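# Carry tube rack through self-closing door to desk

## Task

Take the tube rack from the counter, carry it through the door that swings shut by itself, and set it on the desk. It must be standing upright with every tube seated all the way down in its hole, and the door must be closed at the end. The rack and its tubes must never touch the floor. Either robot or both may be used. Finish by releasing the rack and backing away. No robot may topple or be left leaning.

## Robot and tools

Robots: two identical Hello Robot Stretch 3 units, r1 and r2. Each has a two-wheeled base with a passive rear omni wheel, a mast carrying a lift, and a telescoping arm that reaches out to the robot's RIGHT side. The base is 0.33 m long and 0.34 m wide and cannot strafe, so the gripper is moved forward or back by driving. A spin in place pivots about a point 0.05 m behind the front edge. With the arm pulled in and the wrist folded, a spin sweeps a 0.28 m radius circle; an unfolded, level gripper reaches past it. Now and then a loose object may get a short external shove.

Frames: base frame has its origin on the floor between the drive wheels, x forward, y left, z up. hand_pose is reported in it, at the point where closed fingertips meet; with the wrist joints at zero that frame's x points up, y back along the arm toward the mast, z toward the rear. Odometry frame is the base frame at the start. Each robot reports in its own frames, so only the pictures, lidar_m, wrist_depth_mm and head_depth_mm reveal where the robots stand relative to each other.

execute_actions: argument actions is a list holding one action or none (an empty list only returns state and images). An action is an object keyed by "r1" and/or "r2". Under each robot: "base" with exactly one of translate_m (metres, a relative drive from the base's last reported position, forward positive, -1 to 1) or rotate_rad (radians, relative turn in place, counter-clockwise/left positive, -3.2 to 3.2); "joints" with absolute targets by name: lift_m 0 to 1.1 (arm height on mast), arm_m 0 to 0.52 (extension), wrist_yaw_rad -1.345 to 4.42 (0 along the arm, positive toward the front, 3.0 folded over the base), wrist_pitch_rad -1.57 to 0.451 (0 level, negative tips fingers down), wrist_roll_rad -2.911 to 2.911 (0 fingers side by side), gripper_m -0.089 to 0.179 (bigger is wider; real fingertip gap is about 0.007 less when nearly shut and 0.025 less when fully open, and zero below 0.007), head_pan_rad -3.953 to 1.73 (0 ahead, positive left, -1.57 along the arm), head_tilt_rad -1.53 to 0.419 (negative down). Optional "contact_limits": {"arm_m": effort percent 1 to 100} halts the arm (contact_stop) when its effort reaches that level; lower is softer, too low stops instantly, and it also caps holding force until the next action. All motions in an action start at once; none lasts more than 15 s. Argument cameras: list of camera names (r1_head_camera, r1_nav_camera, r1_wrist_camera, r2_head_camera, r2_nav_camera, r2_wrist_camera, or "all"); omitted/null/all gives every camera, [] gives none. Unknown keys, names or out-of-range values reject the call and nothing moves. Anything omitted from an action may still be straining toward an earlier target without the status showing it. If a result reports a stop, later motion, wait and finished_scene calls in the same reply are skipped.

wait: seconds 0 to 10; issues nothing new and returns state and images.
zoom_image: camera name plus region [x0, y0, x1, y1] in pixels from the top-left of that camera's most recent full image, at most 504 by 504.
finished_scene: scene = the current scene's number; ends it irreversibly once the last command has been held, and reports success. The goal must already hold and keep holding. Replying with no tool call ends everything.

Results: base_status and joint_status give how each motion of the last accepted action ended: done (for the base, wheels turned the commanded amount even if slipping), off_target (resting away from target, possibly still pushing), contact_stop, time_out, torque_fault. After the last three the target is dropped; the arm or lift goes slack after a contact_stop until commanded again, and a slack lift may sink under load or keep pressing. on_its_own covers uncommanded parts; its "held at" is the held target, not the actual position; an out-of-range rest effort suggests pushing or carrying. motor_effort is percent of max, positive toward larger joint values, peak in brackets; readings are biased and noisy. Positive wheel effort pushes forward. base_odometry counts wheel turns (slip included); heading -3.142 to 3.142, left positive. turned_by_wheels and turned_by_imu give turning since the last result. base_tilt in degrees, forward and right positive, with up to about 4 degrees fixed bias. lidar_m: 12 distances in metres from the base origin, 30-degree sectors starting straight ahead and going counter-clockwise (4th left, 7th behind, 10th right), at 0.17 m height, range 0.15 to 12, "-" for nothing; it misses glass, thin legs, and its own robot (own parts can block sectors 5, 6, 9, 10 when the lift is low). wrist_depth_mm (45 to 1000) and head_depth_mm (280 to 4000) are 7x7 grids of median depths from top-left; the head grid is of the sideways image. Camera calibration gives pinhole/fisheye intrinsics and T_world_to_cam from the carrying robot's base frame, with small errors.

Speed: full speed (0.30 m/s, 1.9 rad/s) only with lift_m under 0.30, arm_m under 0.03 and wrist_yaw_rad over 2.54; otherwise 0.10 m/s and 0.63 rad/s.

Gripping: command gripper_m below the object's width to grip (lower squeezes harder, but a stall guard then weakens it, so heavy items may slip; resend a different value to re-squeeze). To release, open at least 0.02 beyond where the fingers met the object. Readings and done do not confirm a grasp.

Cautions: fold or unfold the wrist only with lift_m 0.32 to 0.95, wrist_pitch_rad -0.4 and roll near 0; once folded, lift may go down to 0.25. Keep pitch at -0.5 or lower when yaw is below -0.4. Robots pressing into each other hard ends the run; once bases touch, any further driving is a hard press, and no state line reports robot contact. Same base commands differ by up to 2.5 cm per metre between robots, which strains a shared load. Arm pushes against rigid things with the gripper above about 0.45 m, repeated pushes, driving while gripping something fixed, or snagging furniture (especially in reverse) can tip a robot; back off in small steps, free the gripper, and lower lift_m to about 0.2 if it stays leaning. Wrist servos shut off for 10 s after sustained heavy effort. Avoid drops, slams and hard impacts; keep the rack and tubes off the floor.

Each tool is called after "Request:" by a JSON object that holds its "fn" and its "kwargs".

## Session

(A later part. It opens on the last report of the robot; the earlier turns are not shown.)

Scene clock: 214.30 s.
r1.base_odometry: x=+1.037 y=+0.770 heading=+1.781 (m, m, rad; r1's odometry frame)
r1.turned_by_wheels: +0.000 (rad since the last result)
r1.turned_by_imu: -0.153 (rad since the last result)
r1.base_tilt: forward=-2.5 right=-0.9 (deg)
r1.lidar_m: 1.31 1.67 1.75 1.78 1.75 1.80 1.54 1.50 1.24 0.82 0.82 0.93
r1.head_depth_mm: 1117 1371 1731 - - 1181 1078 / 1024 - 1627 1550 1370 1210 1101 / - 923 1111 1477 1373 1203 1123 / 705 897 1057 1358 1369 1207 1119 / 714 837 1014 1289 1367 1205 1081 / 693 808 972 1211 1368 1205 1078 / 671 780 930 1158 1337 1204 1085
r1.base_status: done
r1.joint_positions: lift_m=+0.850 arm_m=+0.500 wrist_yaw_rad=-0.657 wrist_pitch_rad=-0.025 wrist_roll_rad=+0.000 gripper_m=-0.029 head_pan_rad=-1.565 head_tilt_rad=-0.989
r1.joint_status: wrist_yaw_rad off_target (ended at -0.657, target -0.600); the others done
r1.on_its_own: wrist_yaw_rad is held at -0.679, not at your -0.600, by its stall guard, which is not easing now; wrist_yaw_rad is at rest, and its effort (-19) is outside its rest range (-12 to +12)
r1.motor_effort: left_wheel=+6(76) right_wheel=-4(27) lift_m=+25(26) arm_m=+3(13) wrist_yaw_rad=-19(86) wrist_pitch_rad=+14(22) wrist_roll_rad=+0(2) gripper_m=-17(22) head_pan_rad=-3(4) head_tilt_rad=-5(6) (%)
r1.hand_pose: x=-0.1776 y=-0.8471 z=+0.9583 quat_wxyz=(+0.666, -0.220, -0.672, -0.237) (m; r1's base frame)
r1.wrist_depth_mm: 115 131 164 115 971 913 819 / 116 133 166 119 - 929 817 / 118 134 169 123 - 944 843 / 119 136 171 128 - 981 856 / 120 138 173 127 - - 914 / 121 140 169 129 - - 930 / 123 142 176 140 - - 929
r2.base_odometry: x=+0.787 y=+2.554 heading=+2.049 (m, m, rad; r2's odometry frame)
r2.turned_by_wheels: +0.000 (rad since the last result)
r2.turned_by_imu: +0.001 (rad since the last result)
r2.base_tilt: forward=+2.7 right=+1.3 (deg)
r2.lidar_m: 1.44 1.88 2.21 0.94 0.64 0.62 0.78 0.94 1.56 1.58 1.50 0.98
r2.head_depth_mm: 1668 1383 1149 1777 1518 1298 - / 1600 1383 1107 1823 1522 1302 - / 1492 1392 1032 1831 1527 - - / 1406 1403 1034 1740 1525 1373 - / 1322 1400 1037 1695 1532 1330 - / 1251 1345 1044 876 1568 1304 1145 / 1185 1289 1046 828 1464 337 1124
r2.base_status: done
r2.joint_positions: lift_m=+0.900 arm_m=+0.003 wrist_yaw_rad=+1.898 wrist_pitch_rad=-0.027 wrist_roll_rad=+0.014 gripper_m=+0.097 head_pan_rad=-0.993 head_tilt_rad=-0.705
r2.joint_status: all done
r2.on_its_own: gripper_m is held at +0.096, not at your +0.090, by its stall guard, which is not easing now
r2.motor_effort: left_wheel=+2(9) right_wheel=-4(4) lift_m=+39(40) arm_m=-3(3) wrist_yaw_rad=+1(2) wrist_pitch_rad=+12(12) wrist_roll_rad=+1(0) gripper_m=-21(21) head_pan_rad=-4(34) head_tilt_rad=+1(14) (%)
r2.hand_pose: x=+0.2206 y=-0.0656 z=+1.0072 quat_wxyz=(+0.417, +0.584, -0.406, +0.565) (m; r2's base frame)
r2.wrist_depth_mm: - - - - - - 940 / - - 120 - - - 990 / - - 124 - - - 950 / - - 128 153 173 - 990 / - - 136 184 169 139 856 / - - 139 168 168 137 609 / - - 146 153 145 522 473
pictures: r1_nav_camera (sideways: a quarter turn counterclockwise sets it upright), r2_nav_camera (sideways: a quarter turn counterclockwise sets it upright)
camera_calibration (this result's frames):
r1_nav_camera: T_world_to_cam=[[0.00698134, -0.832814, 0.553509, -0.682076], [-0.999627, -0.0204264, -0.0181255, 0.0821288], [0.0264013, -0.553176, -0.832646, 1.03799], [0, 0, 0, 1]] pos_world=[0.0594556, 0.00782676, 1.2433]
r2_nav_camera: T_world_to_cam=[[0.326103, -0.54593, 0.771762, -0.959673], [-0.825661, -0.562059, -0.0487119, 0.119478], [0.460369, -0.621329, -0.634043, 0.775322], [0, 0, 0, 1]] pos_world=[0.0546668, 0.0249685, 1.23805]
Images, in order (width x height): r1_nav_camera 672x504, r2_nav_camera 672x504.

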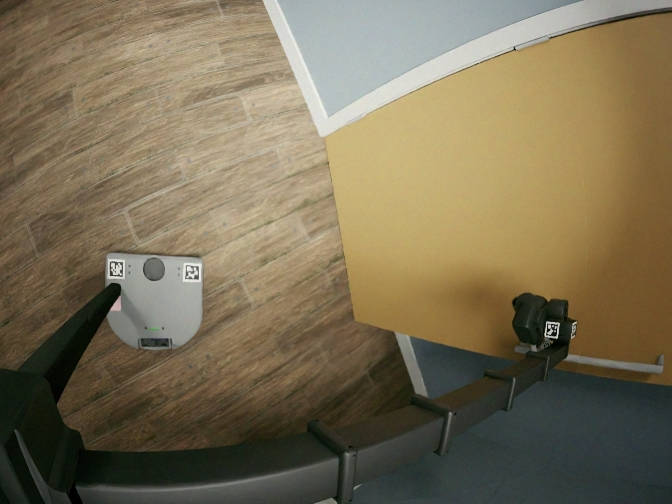

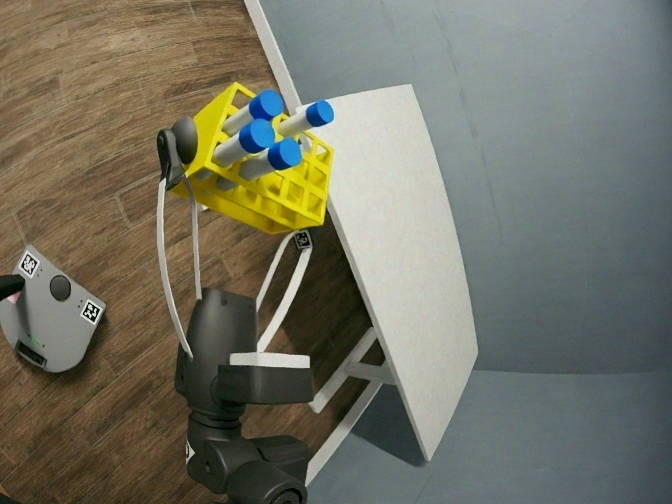

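Request:
{"fn": "execute_actions", "kwargs": {"actions": [{"r2":{"base":{"translate_m":0.25}},"r1":{"base":{"translate_m":0.1},"joints":{"gripper_m":0.12}}}], "cameras": []}}

Request:
{"fn": "execute_actions", "kwargs": {"actions": [{"r2":{"base":{"rotate_rad":0.6},"joints":{"wrist_yaw_rad":0,"arm_m":0.5,"lift_m":0.76,"head_pan_rad":-1.57}},"r1":{"joints":{"arm_m":0}}}]}}

Scene clock: 225.37 s.
r1.base_odometry: x=+1.017 y=+0.868 heading=+1.781 (m, m, rad; r1's odometry frame)
r1.turned_by_wheels: +0.000 (rad since the last result)
r1.turned_by_imu: -0.055 (rad since the last result)
r1.base_tilt: forward=-2.3 right=-1.0 (deg)
r1.lidar_m: 1.16 1.58 1.62 1.86 1.79 1.84 1.67 1.59 1.24 0.88 0.84 0.87
r1.head_depth_mm: 1131 1399 1800 - - 1180 1075 / 1011 - 1635 1547 1368 1214 1100 / - 1163 1413 1587 1367 1209 1123 / 841 1084 1277 1507 1365 1203 1122 / 828 963 1157 1454 1364 1206 1079 / 773 897 1063 1294 1367 1206 1077 / 728 832 977 1173 1340 1202 1077
r1.base_status: done
r1.joint_positions: lift_m=+0.850 arm_m=+0.500 wrist_yaw_rad=-0.680 wrist_pitch_rad=-0.017 wrist_roll_rad=+0.000 gripper_m=+0.120 head_pan_rad=-1.565 head_tilt_rad=-0.992
r1.joint_status: all done
r1.on_its_own: wrist_yaw_rad is held at -0.679, not at your -0.600, by its stall guard, which is not easing now
r1.motor_effort: left_wheel=-1(91) right_wheel=+0(29) lift_m=+26(25) arm_m=+2(3) wrist_yaw_rad=+0(29) wrist_pitch_rad=+9(14) wrist_roll_rad=+0(0) gripper_m=-1(86) head_pan_rad=-3(3) head_tilt_rad=-3(5) (%)
r1.hand_pose: x=-0.1823 y=-0.8438 z=+0.9604 quat_wxyz=(+0.665, -0.230, -0.668, -0.242) (m; r1's base frame)
r1.wrist_depth_mm: 263 308 470 834 - 976 902 / 265 306 479 833 - 969 896 / 265 306 475 862 - - 926 / 269 310 483 862 - - 970 / 270 312 489 852 - - 995 / 270 308 531 866 - - - / 272 356 504 881 - - -
r2.base_odometry: x=+0.672 y=+2.776 heading=+2.050 (m, m, rad; r2's odometry frame)
r2.turned_by_wheels: +0.000 (rad since the last result)
r2.turned_by_imu: +0.001 (rad since the last result)
r2.base_tilt: forward=+2.8 right=+1.3 (deg)
r2.lidar_m: 1.22 1.58 2.10 1.29 0.89 0.83 0.93 1.17 1.67 1.54 1.26 0.76
r2.head_depth_mm: 1440 1382 1025 894 1521 1296 - / 1343 1388 1027 840 1525 1295 - / 1252 1336 1031 819 1487 - - / 1176 1281 1036 822 1427 1373 - / 1111 1227 1037 821 716 1331 - / 1050 1170 1042 825 700 1274 1141 / 996 1107 1048 825 694 337 1127
r2.base_status: done
r2.joint_positions: lift_m=+0.900 arm_m=+0.003 wrist_yaw_rad=+1.898 wrist_pitch_rad=-0.027 wrist_roll_rad=+0.014 gripper_m=+0.097 head_pan_rad=-0.993 head_tilt_rad=-0.705
r2.joint_status: not commanded
r2.on_its_own: gripper_m is held at +0.096, not at your +0.090, by its stall guard, which is not easing now
r2.motor_effort: left_wheel=+2(8) right_wheel=-3(3) lift_m=+39(39) arm_m=-3(3) wrist_yaw_rad=+2(1) wrist_pitch_rad=+12(12) wrist_roll_rad=+0(1) gripper_m=-20(21) head_pan_rad=-2(3) head_tilt_rad=+2(1) (%)
r2.hand_pose: x=+0.2206 y=-0.0656 z=+1.0072 quat_wxyz=(+0.417, +0.584, -0.406, +0.565) (m; r2's base frame)
r2.wrist_depth_mm: - - - - - 951 809 / - - 120 - - 940 791 / - - 124 - - 967 806 / - - 129 154 173 952 836 / - - 136 186 170 139 810 / - - 139 168 169 136 600 / - - 147 153 146 482 476
pictures: none
No camera images: the call's "cameras" was empty. Leave "cameras" out to get every camera's image.

Scene clock: 230.20 s.
r1.base_odometry: x=+1.017 y=+0.868 heading=+1.781 (m, m, rad; r1's odometry frame)
r1.turned_by_wheels: +0.000 (rad since the last result)
r1.turned_by_imu: +0.001 (rad since the last result)
r1.base_tilt: forward=-2.5 right=-1.0 (deg)
r1.lidar_m: 1.16 1.58 1.62 1.87 1.79 1.84 1.67 1.59 1.23 0.88 0.84 0.87
r1.head_depth_mm: 1115 1405 1765 1608 - 1173 1076 / 1032 1261 1558 - - - 1084 / 944 1131 1405 1592 - - - / 885 1046 1273 1515 1388 1191 1113 / 824 962 1154 1450 1368 1207 1080 / 774 894 1061 1303 1365 1204 1079 / 727 837 975 1178 1341 1202 1081
r1.base_status: not commanded
r1.joint_positions: lift_m=+0.850 arm_m=+0.003 wrist_yaw_rad=-0.680 wrist_pitch_rad=-0.017 wrist_roll_rad=+0.000 gripper_m=+0.120 head_pan_rad=-1.565 head_tilt_rad=-0.992
r1.joint_status: all done
joint sent to its limit — the command would take r1.arm_m past its lower limit, so that joint was sent only as far as its limit.
r1.on_its_own: wrist_yaw_rad is held at -0.679, not at your -0.600, by its stall guard, which is not easing now
r1.motor_effort: left_wheel=+0(0) right_wheel=+0(1) lift_m=+25(25) arm_m=-3(4) wrist_yaw_rad=+1(1) wrist_pitch_rad=+9(9) wrist_roll_rad=+0(0) gripper_m=+0(0) head_pan_rad=-3(4) head_tilt_rad=-3(3) (%)
r1.hand_pose: x=-0.1823 y=-0.3469 z=+0.9604 quat_wxyz=(+0.665, -0.230, -0.669, -0.242) (m; r1's base frame)
r1.wrist_depth_mm: 629 856 - - - - - / 632 838 - - - - - / 658 830 - - - - - / 641 805 - - - - - / 651 831 - - - - - / 662 781 - - - - - / 650 884 - - - - -
r2.base_odometry: x=+0.672 y=+2.776 heading=+2.649 (m, m, rad; r2's odometry frame)
r2.turned_by_wheels: +0.600 (rad since the last result)
r2.turned_by_imu: +0.599 (rad since the last result)
r2.base_tilt: forward=+2.8 right=+1.3 (deg)
r2.lidar_m: 1.70 2.10 1.18 0.87 0.85 0.94 1.18 1.68 1.54 1.23 0.76 1.24
r2.head_depth_mm: 1397 1389 1027 864 1553 - - / 1311 1387 1065 - 1505 1284 1135 / 1224 1332 - 817 1476 1298 1137 / 1157 1253 966 820 1423 1300 1138 / 1097 1221 1037 823 715 1295 1135 / 1041 1163 1040 825 682 1280 1142 / 989 1099 1044 827 684 1282 1146
r2.base_status: done
r2.joint_positions: lift_m=+0.760 arm_m=+0.500 wrist_yaw_rad=+0.001 wrist_pitch_rad=-0.028 wrist_roll_rad=+0.014 gripper_m=+0.097 head_pan_rad=-1.563 head_tilt_rad=-0.705
r2.joint_status: all done
r2.on_its_own: gripper_m is held at +0.096, not at your +0.090, by its stall guard, which is not easing now
r2.motor_effort: left_wheel=-4(8) right_wheel=+3(8) lift_m=+21(35) arm_m=+3(1) wrist_yaw_rad=-2(2) wrist_pitch_rad=+12(12) wrist_roll_rad=+0(0) gripper_m=-20(21) head_pan_rad=-3(30) head_tilt_rad=+1(1) (%)
r2.hand_pose: x=-0.0212 y=-0.9001 z=+0.8679 quat_wxyz=(+0.703, +0.010, -0.712, -0.010) (m; r2's base frame)
r2.wrist_depth_mm: 406 442 506 586 673 815 980 / 417 455 120 583 712 864 988 / 429 485 124 607 748 935 - / 448 494 129 154 173 776 791 / 457 485 135 186 170 139 503 / 363 - 139 169 168 137 364 / 290 288 146 153 146 277 285
pictures: r1_head_camera (sideways: a quarter turn clockwise sets it upright), r1_nav_camera (sideways: a quarter turn counterclockwise sets it upright), r1_wrist_camera, r2_head_camera (sideways: a quarter turn clockwise sets it upright), r2_nav_camera (sideways: a quarter turn counterclockwise sets it upright), r2_wrist_camera
camera_calibration (this result's frames):
r1_head_camera: T_world_to_cam=[[0.0369249, 0.809497, -0.585961, 0.782941], [0.998261, -0.0568428, -0.0156212, 0.0154003], [-0.045953, -0.584366, -0.810188, 1.0074], [0, 0, 0, 1]] pos_world=[0.00200934, -0.0442253, 1.27519]
r1_nav_camera: T_world_to_cam=[[0.00665184, -0.834424, 0.551083, -0.678914], [-0.999636, -0.0199672, -0.0181673, 0.0821832], [0.0261628, -0.550761, -0.834253, 1.04008], [0, 0, 0, 1]] pos_world=[0.0594578, 0.00797555, 1.24332]
r1_wrist_camera: T_world_to_cam=[[-0.76847, 0.639867, -0.00496526, 0.0879131], [0.122829, 0.139891, -0.982519, 1.05015], [-0.627987, -0.755646, -0.186096, -0.029463], [0, 0, 0, 1]] pos_world=[-0.0799328, -0.225423, 1.02675]
r2_head_camera: T_world_to_cam=[[-0.00210493, 0.66992, -0.74243, 0.988911], [0.999989, 0.00456418, 0.00128326, -0.00322205], [0.00424827, -0.742419, -0.669922, 0.826636], [0, 0, 0, 1]] pos_world=[0.00179184, -0.0487669, 1.28798]
r2_nav_camera: T_world_to_cam=[[-0.0201954, -0.635393, 0.771924, -0.957772], [-0.998436, -0.0274385, -0.0487069, 0.120525], [0.0521285, -0.771701, -0.633846, 0.777555], [0, 0, 0, 1]] pos_world=[0.0604612, -0.00521536, 1.23805]
r2_wrist_camera: T_world_to_cam=[[-0.999941, -0.00358807, -0.0102676, -0.0170941], [0.00899641, 0.257682, -0.966188, 1.09659], [0.00611253, -0.966223, -0.257634, -0.481476], [0, 0, 0, 1]] pos_world=[-0.0240154, -0.747847, 0.935295]
Images, in order (width x height): r1_head_camera 896x504, r1_nav_camera 672x504, r1_wrist_camera 644x364, r2_head_camera 896x504, r2_nav_camera 672x504, r2_wrist_camera 644x364.

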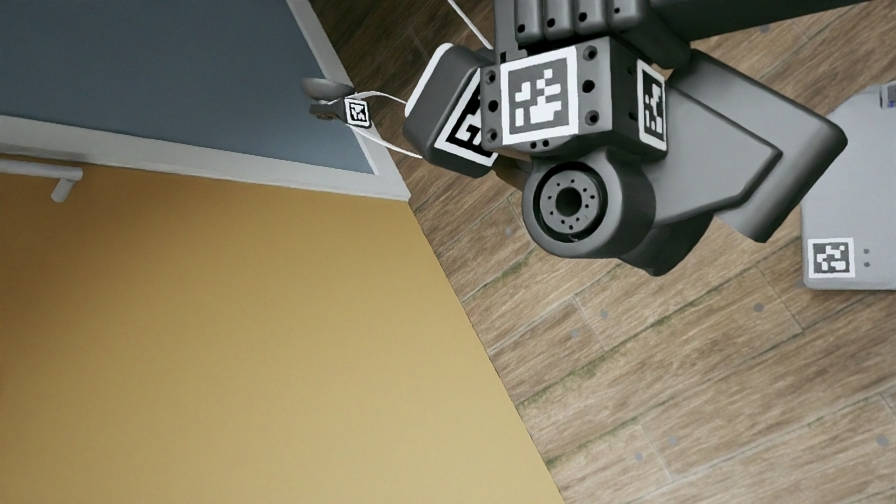

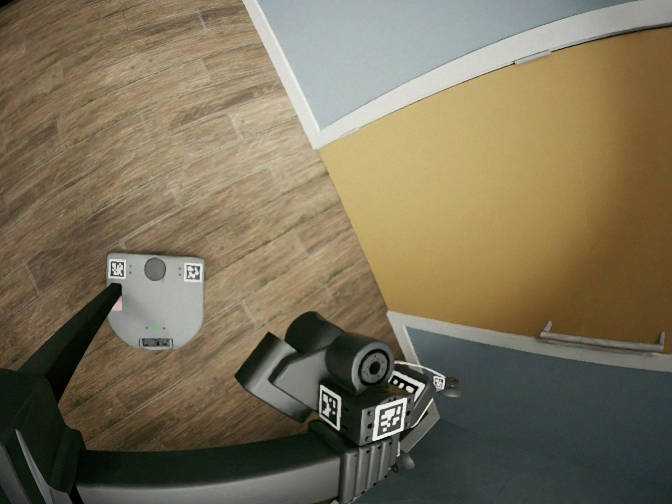

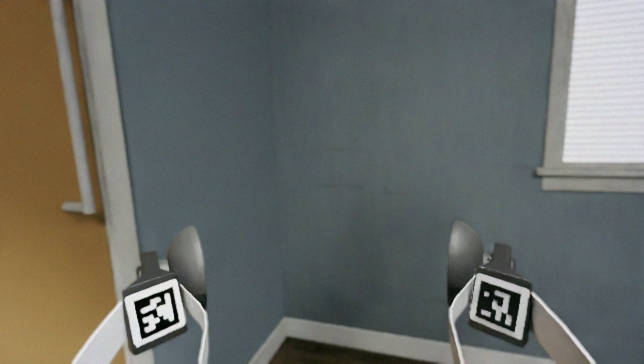

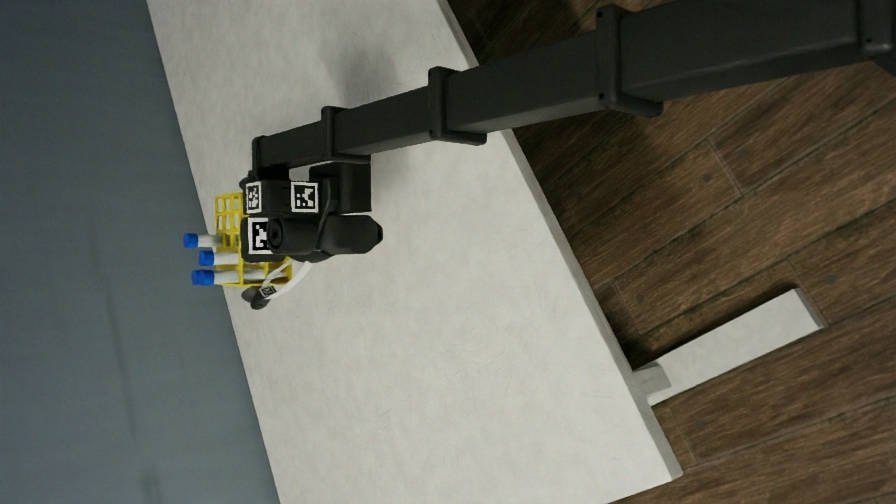

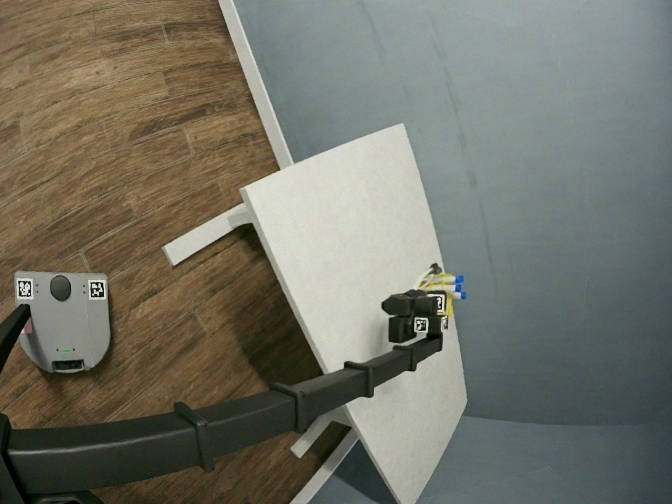

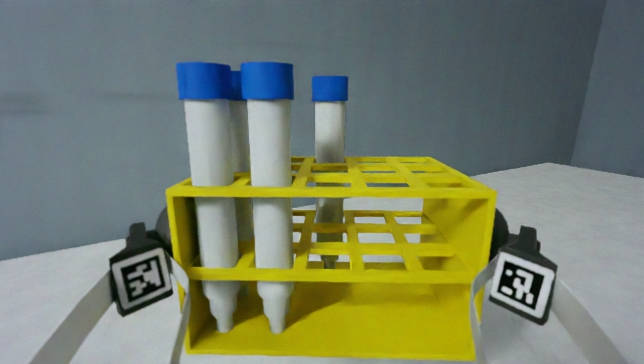

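Request:
{"fn": "execute_actions", "kwargs": {"actions": [{"r2":{"joints":{"lift_m":0.655}}}], "cameras": []}}

Request:
{"fn": "execute_actions", "kwargs": {"actions": [{"r2":{"joints":{"gripper_m":0.179}}}], "cameras": []}}

Request:
{"fn": "execute_actions", "kwargs": {"actions": [{"r2":{"joints":{"arm_m":0,"lift_m":0.67}}}], "cameras": []}}

Request:
{"fn": "finished_scene", "kwargs": {"scene": 1}}

Scene clock: 242.77 s.
r1.base_odometry: x=+1.017 y=+0.868 heading=+1.781 (m, m, rad; r1's odometry frame)
r1.turned_by_wheels: +0.000 (rad since the last result)
r1.turned_by_imu: +0.001 (rad since the last result)
r1.base_tilt: forward=-2.4 right=-1.0 (deg)
r1.lidar_m: 1.16 1.57 1.63 1.87 1.79 1.84 1.67 1.59 1.24 0.88 0.84 0.87
r1.head_depth_mm: 1123 1396 1761 1613 - 1173 1076 / 1032 1258 1560 - - - 1080 / 951 1132 1413 1588 - - - / 887 1046 1280 1531 1402 1190 1114 / 826 965 1159 1446 1358 1209 1077 / 774 894 1061 1299 1350 1212 1079 / 729 837 975 1171 1338 1198 1079
r1.base_status: not commanded
r1.joint_positions: lift_m=+0.850 arm_m=+0.003 wrist_yaw_rad=-0.680 wrist_pitch_rad=-0.017 wrist_roll_rad=+0.000 gripper_m=+0.120 head_pan_rad=-1.565 head_tilt_rad=-0.992
r1.joint_status: not commanded
r1.on_its_own: wrist_yaw_rad is held at -0.679, not at your -0.600, by its stall guard, which is not easing now
r1.motor_effort: left_wheel=-1(1) right_wheel=+0(1) lift_m=+26(25) arm_m=-3(4) wrist_yaw_rad=+1(0) wrist_pitch_rad=+9(9) wrist_roll_rad=+0(0) gripper_m=+0(0) head_pan_rad=-3(3) head_tilt_rad=-4(4) (%)
r1.hand_pose: x=-0.1823 y=-0.3469 z=+0.9604 quat_wxyz=(+0.665, -0.230, -0.669, -0.242) (m; r1's base frame)
r1.wrist_depth_mm: 633 844 - - - - - / 648 847 - - - - - / 659 849 - - - - - / 657 842 - - - - - / 636 849 - - - - - / 669 752 - - - - - / 659 882 - - - - -
r2.base_odometry: x=+0.672 y=+2.776 heading=+2.649 (m, m, rad; r2's odometry frame)
r2.turned_by_wheels: +0.000 (rad since the last result)
r2.turned_by_imu: +0.001 (rad since the last result)
r2.base_tilt: forward=+2.8 right=+1.3 (deg)
r2.lidar_m: 1.70 2.09 1.18 0.87 0.85 0.95 1.18 1.67 1.54 1.23 0.76 1.24
r2.head_depth_mm: 1396 1383 1025 890 1511 1304 1152 / 1304 1394 1027 854 - - 1120 / 1228 1330 1109 774 1470 1303 1137 / 1161 1271 965 797 1418 1305 1142 / 1095 1225 1037 822 715 1302 1138 / 1041 1165 1041 825 683 1285 1145 / 987 1099 1043 825 686 1286 1143
r2.base_status: not commanded
r2.joint_positions: lift_m=+0.655 arm_m=+0.500 wrist_yaw_rad=+0.001 wrist_pitch_rad=-0.014 wrist_roll_rad=+0.014 gripper_m=+0.097 head_pan_rad=-1.563 head_tilt_rad=-0.705
r2.joint_status: all done
r2.on_its_own: gripper_m is held at +0.096, not at your +0.090, by its stall guard, which is not easing now
r2.motor_effort: left_wheel=-4(4) right_wheel=+4(4) lift_m=+19(20) arm_m=+3(3) wrist_yaw_rad=-1(1) wrist_pitch_rad=+6(12) wrist_roll_rad=+1(0) gripper_m=-21(20) head_pan_rad=-4(3) head_tilt_rad=+1(1) (%)
r2.hand_pose: x=-0.0212 y=-0.9005 z=+0.7665 quat_wxyz=(+0.703, +0.006, -0.712, -0.005) (m; r2's base frame)
r2.wrist_depth_mm: 400 449 505 581 685 812 934 / 418 458 118 583 685 859 - / 422 477 122 593 723 884 994 / 428 440 127 177 176 429 436 / 267 266 134 182 172 139 265 / 192 - 139 167 168 136 193 / - 149 146 145 145 143 150
pictures: none
No camera images: the call's "cameras" was empty. Leave "cameras" out to get every camera's image.

Scene clock: 244.07 s.
r1.base_odometry: x=+1.017 y=+0.868 heading=+1.781 (m, m, rad; r1's odometry frame)
r1.turned_by_wheels: +0.000 (rad since the last result)
r1.turned_by_imu: +0.000 (rad since the last result)
r1.base_tilt: forward=-2.3 right=-1.0 (deg)
r1.lidar_m: 1.16 1.58 1.62 1.87 1.79 1.84 1.67 1.59 1.23 0.89 0.84 0.87
r1.head_depth_mm: 1122 1394 1760 1628 - 1172 1078 / 1031 1259 1563 - - - 1086 / 947 1135 1406 1588 - - - / 883 1042 1276 1519 1398 1188 1119 / 828 966 1158 1441 1367 1207 1075 / 773 896 1061 1301 1361 1210 1078 / 731 835 974 1170 1330 1203 1074
r1.base_status: not commanded
r1.joint_positions: lift_m=+0.850 arm_m=+0.003 wrist_yaw_rad=-0.680 wrist_pitch_rad=-0.017 wrist_roll_rad=+0.000 gripper_m=+0.120 head_pan_rad=-1.565 head_tilt_rad=-0.992
r1.joint_status: not commanded
r1.on_its_own: wrist_yaw_rad is held at -0.679, not at your -0.600, by its stall guard, which is not easing now
r1.motor_effort: left_wheel=-1(0) right_wheel=+0(1) lift_m=+25(26) arm_m=-3(3) wrist_yaw_rad=+0(1) wrist_pitch_rad=+9(9) wrist_roll_rad=+0(0) gripper_m=-1(0) head_pan_rad=-4(3) head_tilt_rad=-4(4) (%)
r1.hand_pose: x=-0.1823 y=-0.3469 z=+0.9604 quat_wxyz=(+0.665, -0.230, -0.669, -0.242) (m; r1's base frame)
r1.wrist_depth_mm: 639 844 - - - - - / 643 829 - - - - - / 651 818 - - - - - / 643 852 - - - - - / 647 844 - - - - - / 667 786 - - - - - / 650 886 - - - - -
r2.base_odometry: x=+0.672 y=+2.776 heading=+2.649 (m, m, rad; r2's odometry frame)
r2.turned_by_wheels: +0.000 (rad since the last result)
r2.turned_by_imu: +0.000 (rad since the last result)
r2.base_tilt: forward=+2.9 right=+1.4 (deg)
r2.lidar_m: 1.70 2.10 1.18 0.87 0.85 0.94 1.18 1.68 1.54 1.23 0.76 1.24
r2.head_depth_mm: 1396 1386 1024 893 1512 1310 1151 / 1308 1395 1029 854 - - 1112 / 1230 1328 1114 772 1473 1305 1139 / 1159 1275 963 795 1432 1308 1136 / 1093 1224 1039 823 716 1301 1136 / 1041 1164 1039 825 683 1278 1138 / 989 1101 1048 828 684 1283 1149
r2.base_status: not commanded
r2.joint_positions: lift_m=+0.655 arm_m=+0.500 wrist_yaw_rad=+0.001 wrist_pitch_rad=-0.014 wrist_roll_rad=+0.014 gripper_m=+0.179 head_pan_rad=-1.563 head_tilt_rad=-0.705
r2.joint_status: all done
r2.motor_effort: left_wheel=-4(4) right_wheel=+3(4) lift_m=+18(18) arm_m=+3(2) wrist_yaw_rad=-1(2) wrist_pitch_rad=+6(6) wrist_roll_rad=+0(1) gripper_m=-2(84) head_pan_rad=-2(3) head_tilt_rad=+1(1) (%)
r2.hand_pose: x=-0.0212 y=-0.9005 z=+0.7665 quat_wxyz=(+0.703, +0.006, -0.712, -0.005) (m; r2's base frame)
r2.wrist_depth_mm: 409 452 508 568 660 838 951 / 418 458 119 576 703 864 977 / 433 479 123 587 737 880 987 / 433 436 126 177 173 431 435 / 268 270 135 182 169 139 264 / 205 177 139 167 167 172 201 / 144 150 144 146 145 146 143
pictures: none
No camera images: the call's "cameras" was empty. Leave "cameras" out to get every camera's image.

Scene clock: 248.90 s.
r1.base_odometry: x=+1.017 y=+0.868 heading=+1.781 (m, m, rad; r1's odometry frame)
r1.turned_by_wheels: +0.000 (rad since the last result)
r1.turned_by_imu: +0.001 (rad since the last result)
r1.base_tilt: forward=-2.4 right=-0.9 (deg)
r1.lidar_m: 1.16 1.58 1.62 1.87 1.79 1.83 1.67 1.59 1.24 0.88 0.84 0.87
r1.head_depth_mm: 1120 1401 1768 1619 - 1170 1073 / 1034 1261 1557 - - - 1082 / 947 1135 1404 1595 - - - / 884 1050 1280 1515 1389 1187 1112 / 826 961 1156 1452 1370 1208 1075 / 776 894 1059 1300 1360 1207 1082 / 730 831 974 1173 1327 1199 1073
r1.base_status: not commanded
r1.joint_positions: lift_m=+0.850 arm_m=+0.003 wrist_yaw_rad=-0.680 wrist_pitch_rad=-0.017 wrist_roll_rad=+0.000 gripper_m=+0.120 head_pan_rad=-1.565 head_tilt_rad=-0.992
r1.joint_status: not commanded
r1.on_its_own: wrist_yaw_rad is held at -0.679, not at your -0.600, by its stall guard, which is not easing now
r1.motor_effort: left_wheel=+0(1) right_wheel=+0(0) lift_m=+25(25) arm_m=-3(3) wrist_yaw_rad=+0(1) wrist_pitch_rad=+9(9) wrist_roll_rad=+0(0) gripper_m=+0(1) head_pan_rad=-3(3) head_tilt_rad=-3(4) (%)
r1.hand_pose: x=-0.1823 y=-0.3469 z=+0.9604 quat_wxyz=(+0.665, -0.230, -0.669, -0.242) (m; r1's base frame)
r1.wrist_depth_mm: 627 823 - - - - - / 642 834 - - - - - / 644 873 - - - - - / 645 828 - - - - - / 647 844 - - - - - / 658 758 - - - - - / 649 878 - - - - -
r2.base_odometry: x=+0.672 y=+2.776 heading=+2.649 (m, m, rad; r2's odometry frame)
r2.turned_by_wheels: +0.000 (rad since the last result)
r2.turned_by_imu: +0.001 (rad since the last result)
r2.base_tilt: forward=+2.8 right=+1.3 (deg)
r2.lidar_m: 1.70 2.10 1.18 0.87 0.85 0.94 1.18 1.67 1.54 1.23 0.76 1.24
r2.head_depth_mm: 1398 1387 1030 891 1515 1293 1180 / 1308 1395 1029 840 1541 1301 1186 / 1223 1333 1032 818 1480 1330 - / 1162 1274 964 821 1423 1330 1140 / 1093 1224 1036 824 699 1289 1141 / 1040 1161 1042 827 682 1282 1140 / 986 1096 1045 828 685 1285 1145
r2.base_status: not commanded
r2.joint_positions: lift_m=+0.670 arm_m=+0.003 wrist_yaw_rad=+0.001 wrist_pitch_rad=-0.017 wrist_roll_rad=+0.014 gripper_m=+0.179 head_pan_rad=-1.563 head_tilt_rad=-0.705
r2.joint_status: all done
joint sent to its limit — the command would take r2.arm_m past its lower limit, so that joint was sent only as far as its limit.
r2.motor_effort: left_wheel=-4(4) right_wheel=+3(3) lift_m=+38(40) arm_m=-3(3) wrist_yaw_rad=-1(1) wrist_pitch_rad=+8(8) wrist_roll_rad=+0(0) gripper_m=+0(0) head_pan_rad=-3(4) head_tilt_rad=+1(1) (%)
r2.hand_pose: x=-0.0212 y=-0.4036 z=+0.7798 quat_wxyz=(+0.703, +0.007, -0.712, -0.006) (m; r2's base frame)
r2.wrist_depth_mm: 740 837 881 - - - - / 743 825 938 - - - - / 773 846 971 798 - - - / 568 489 496 490 496 486 558 / 302 327 302 302 329 399 - / 232 212 230 - - - - / 185 211 - - - - -
pictures: none
No camera images: the call's "cameras" was empty. Leave "cameras" out to get every camera's image.

The scene is finished: the task was done.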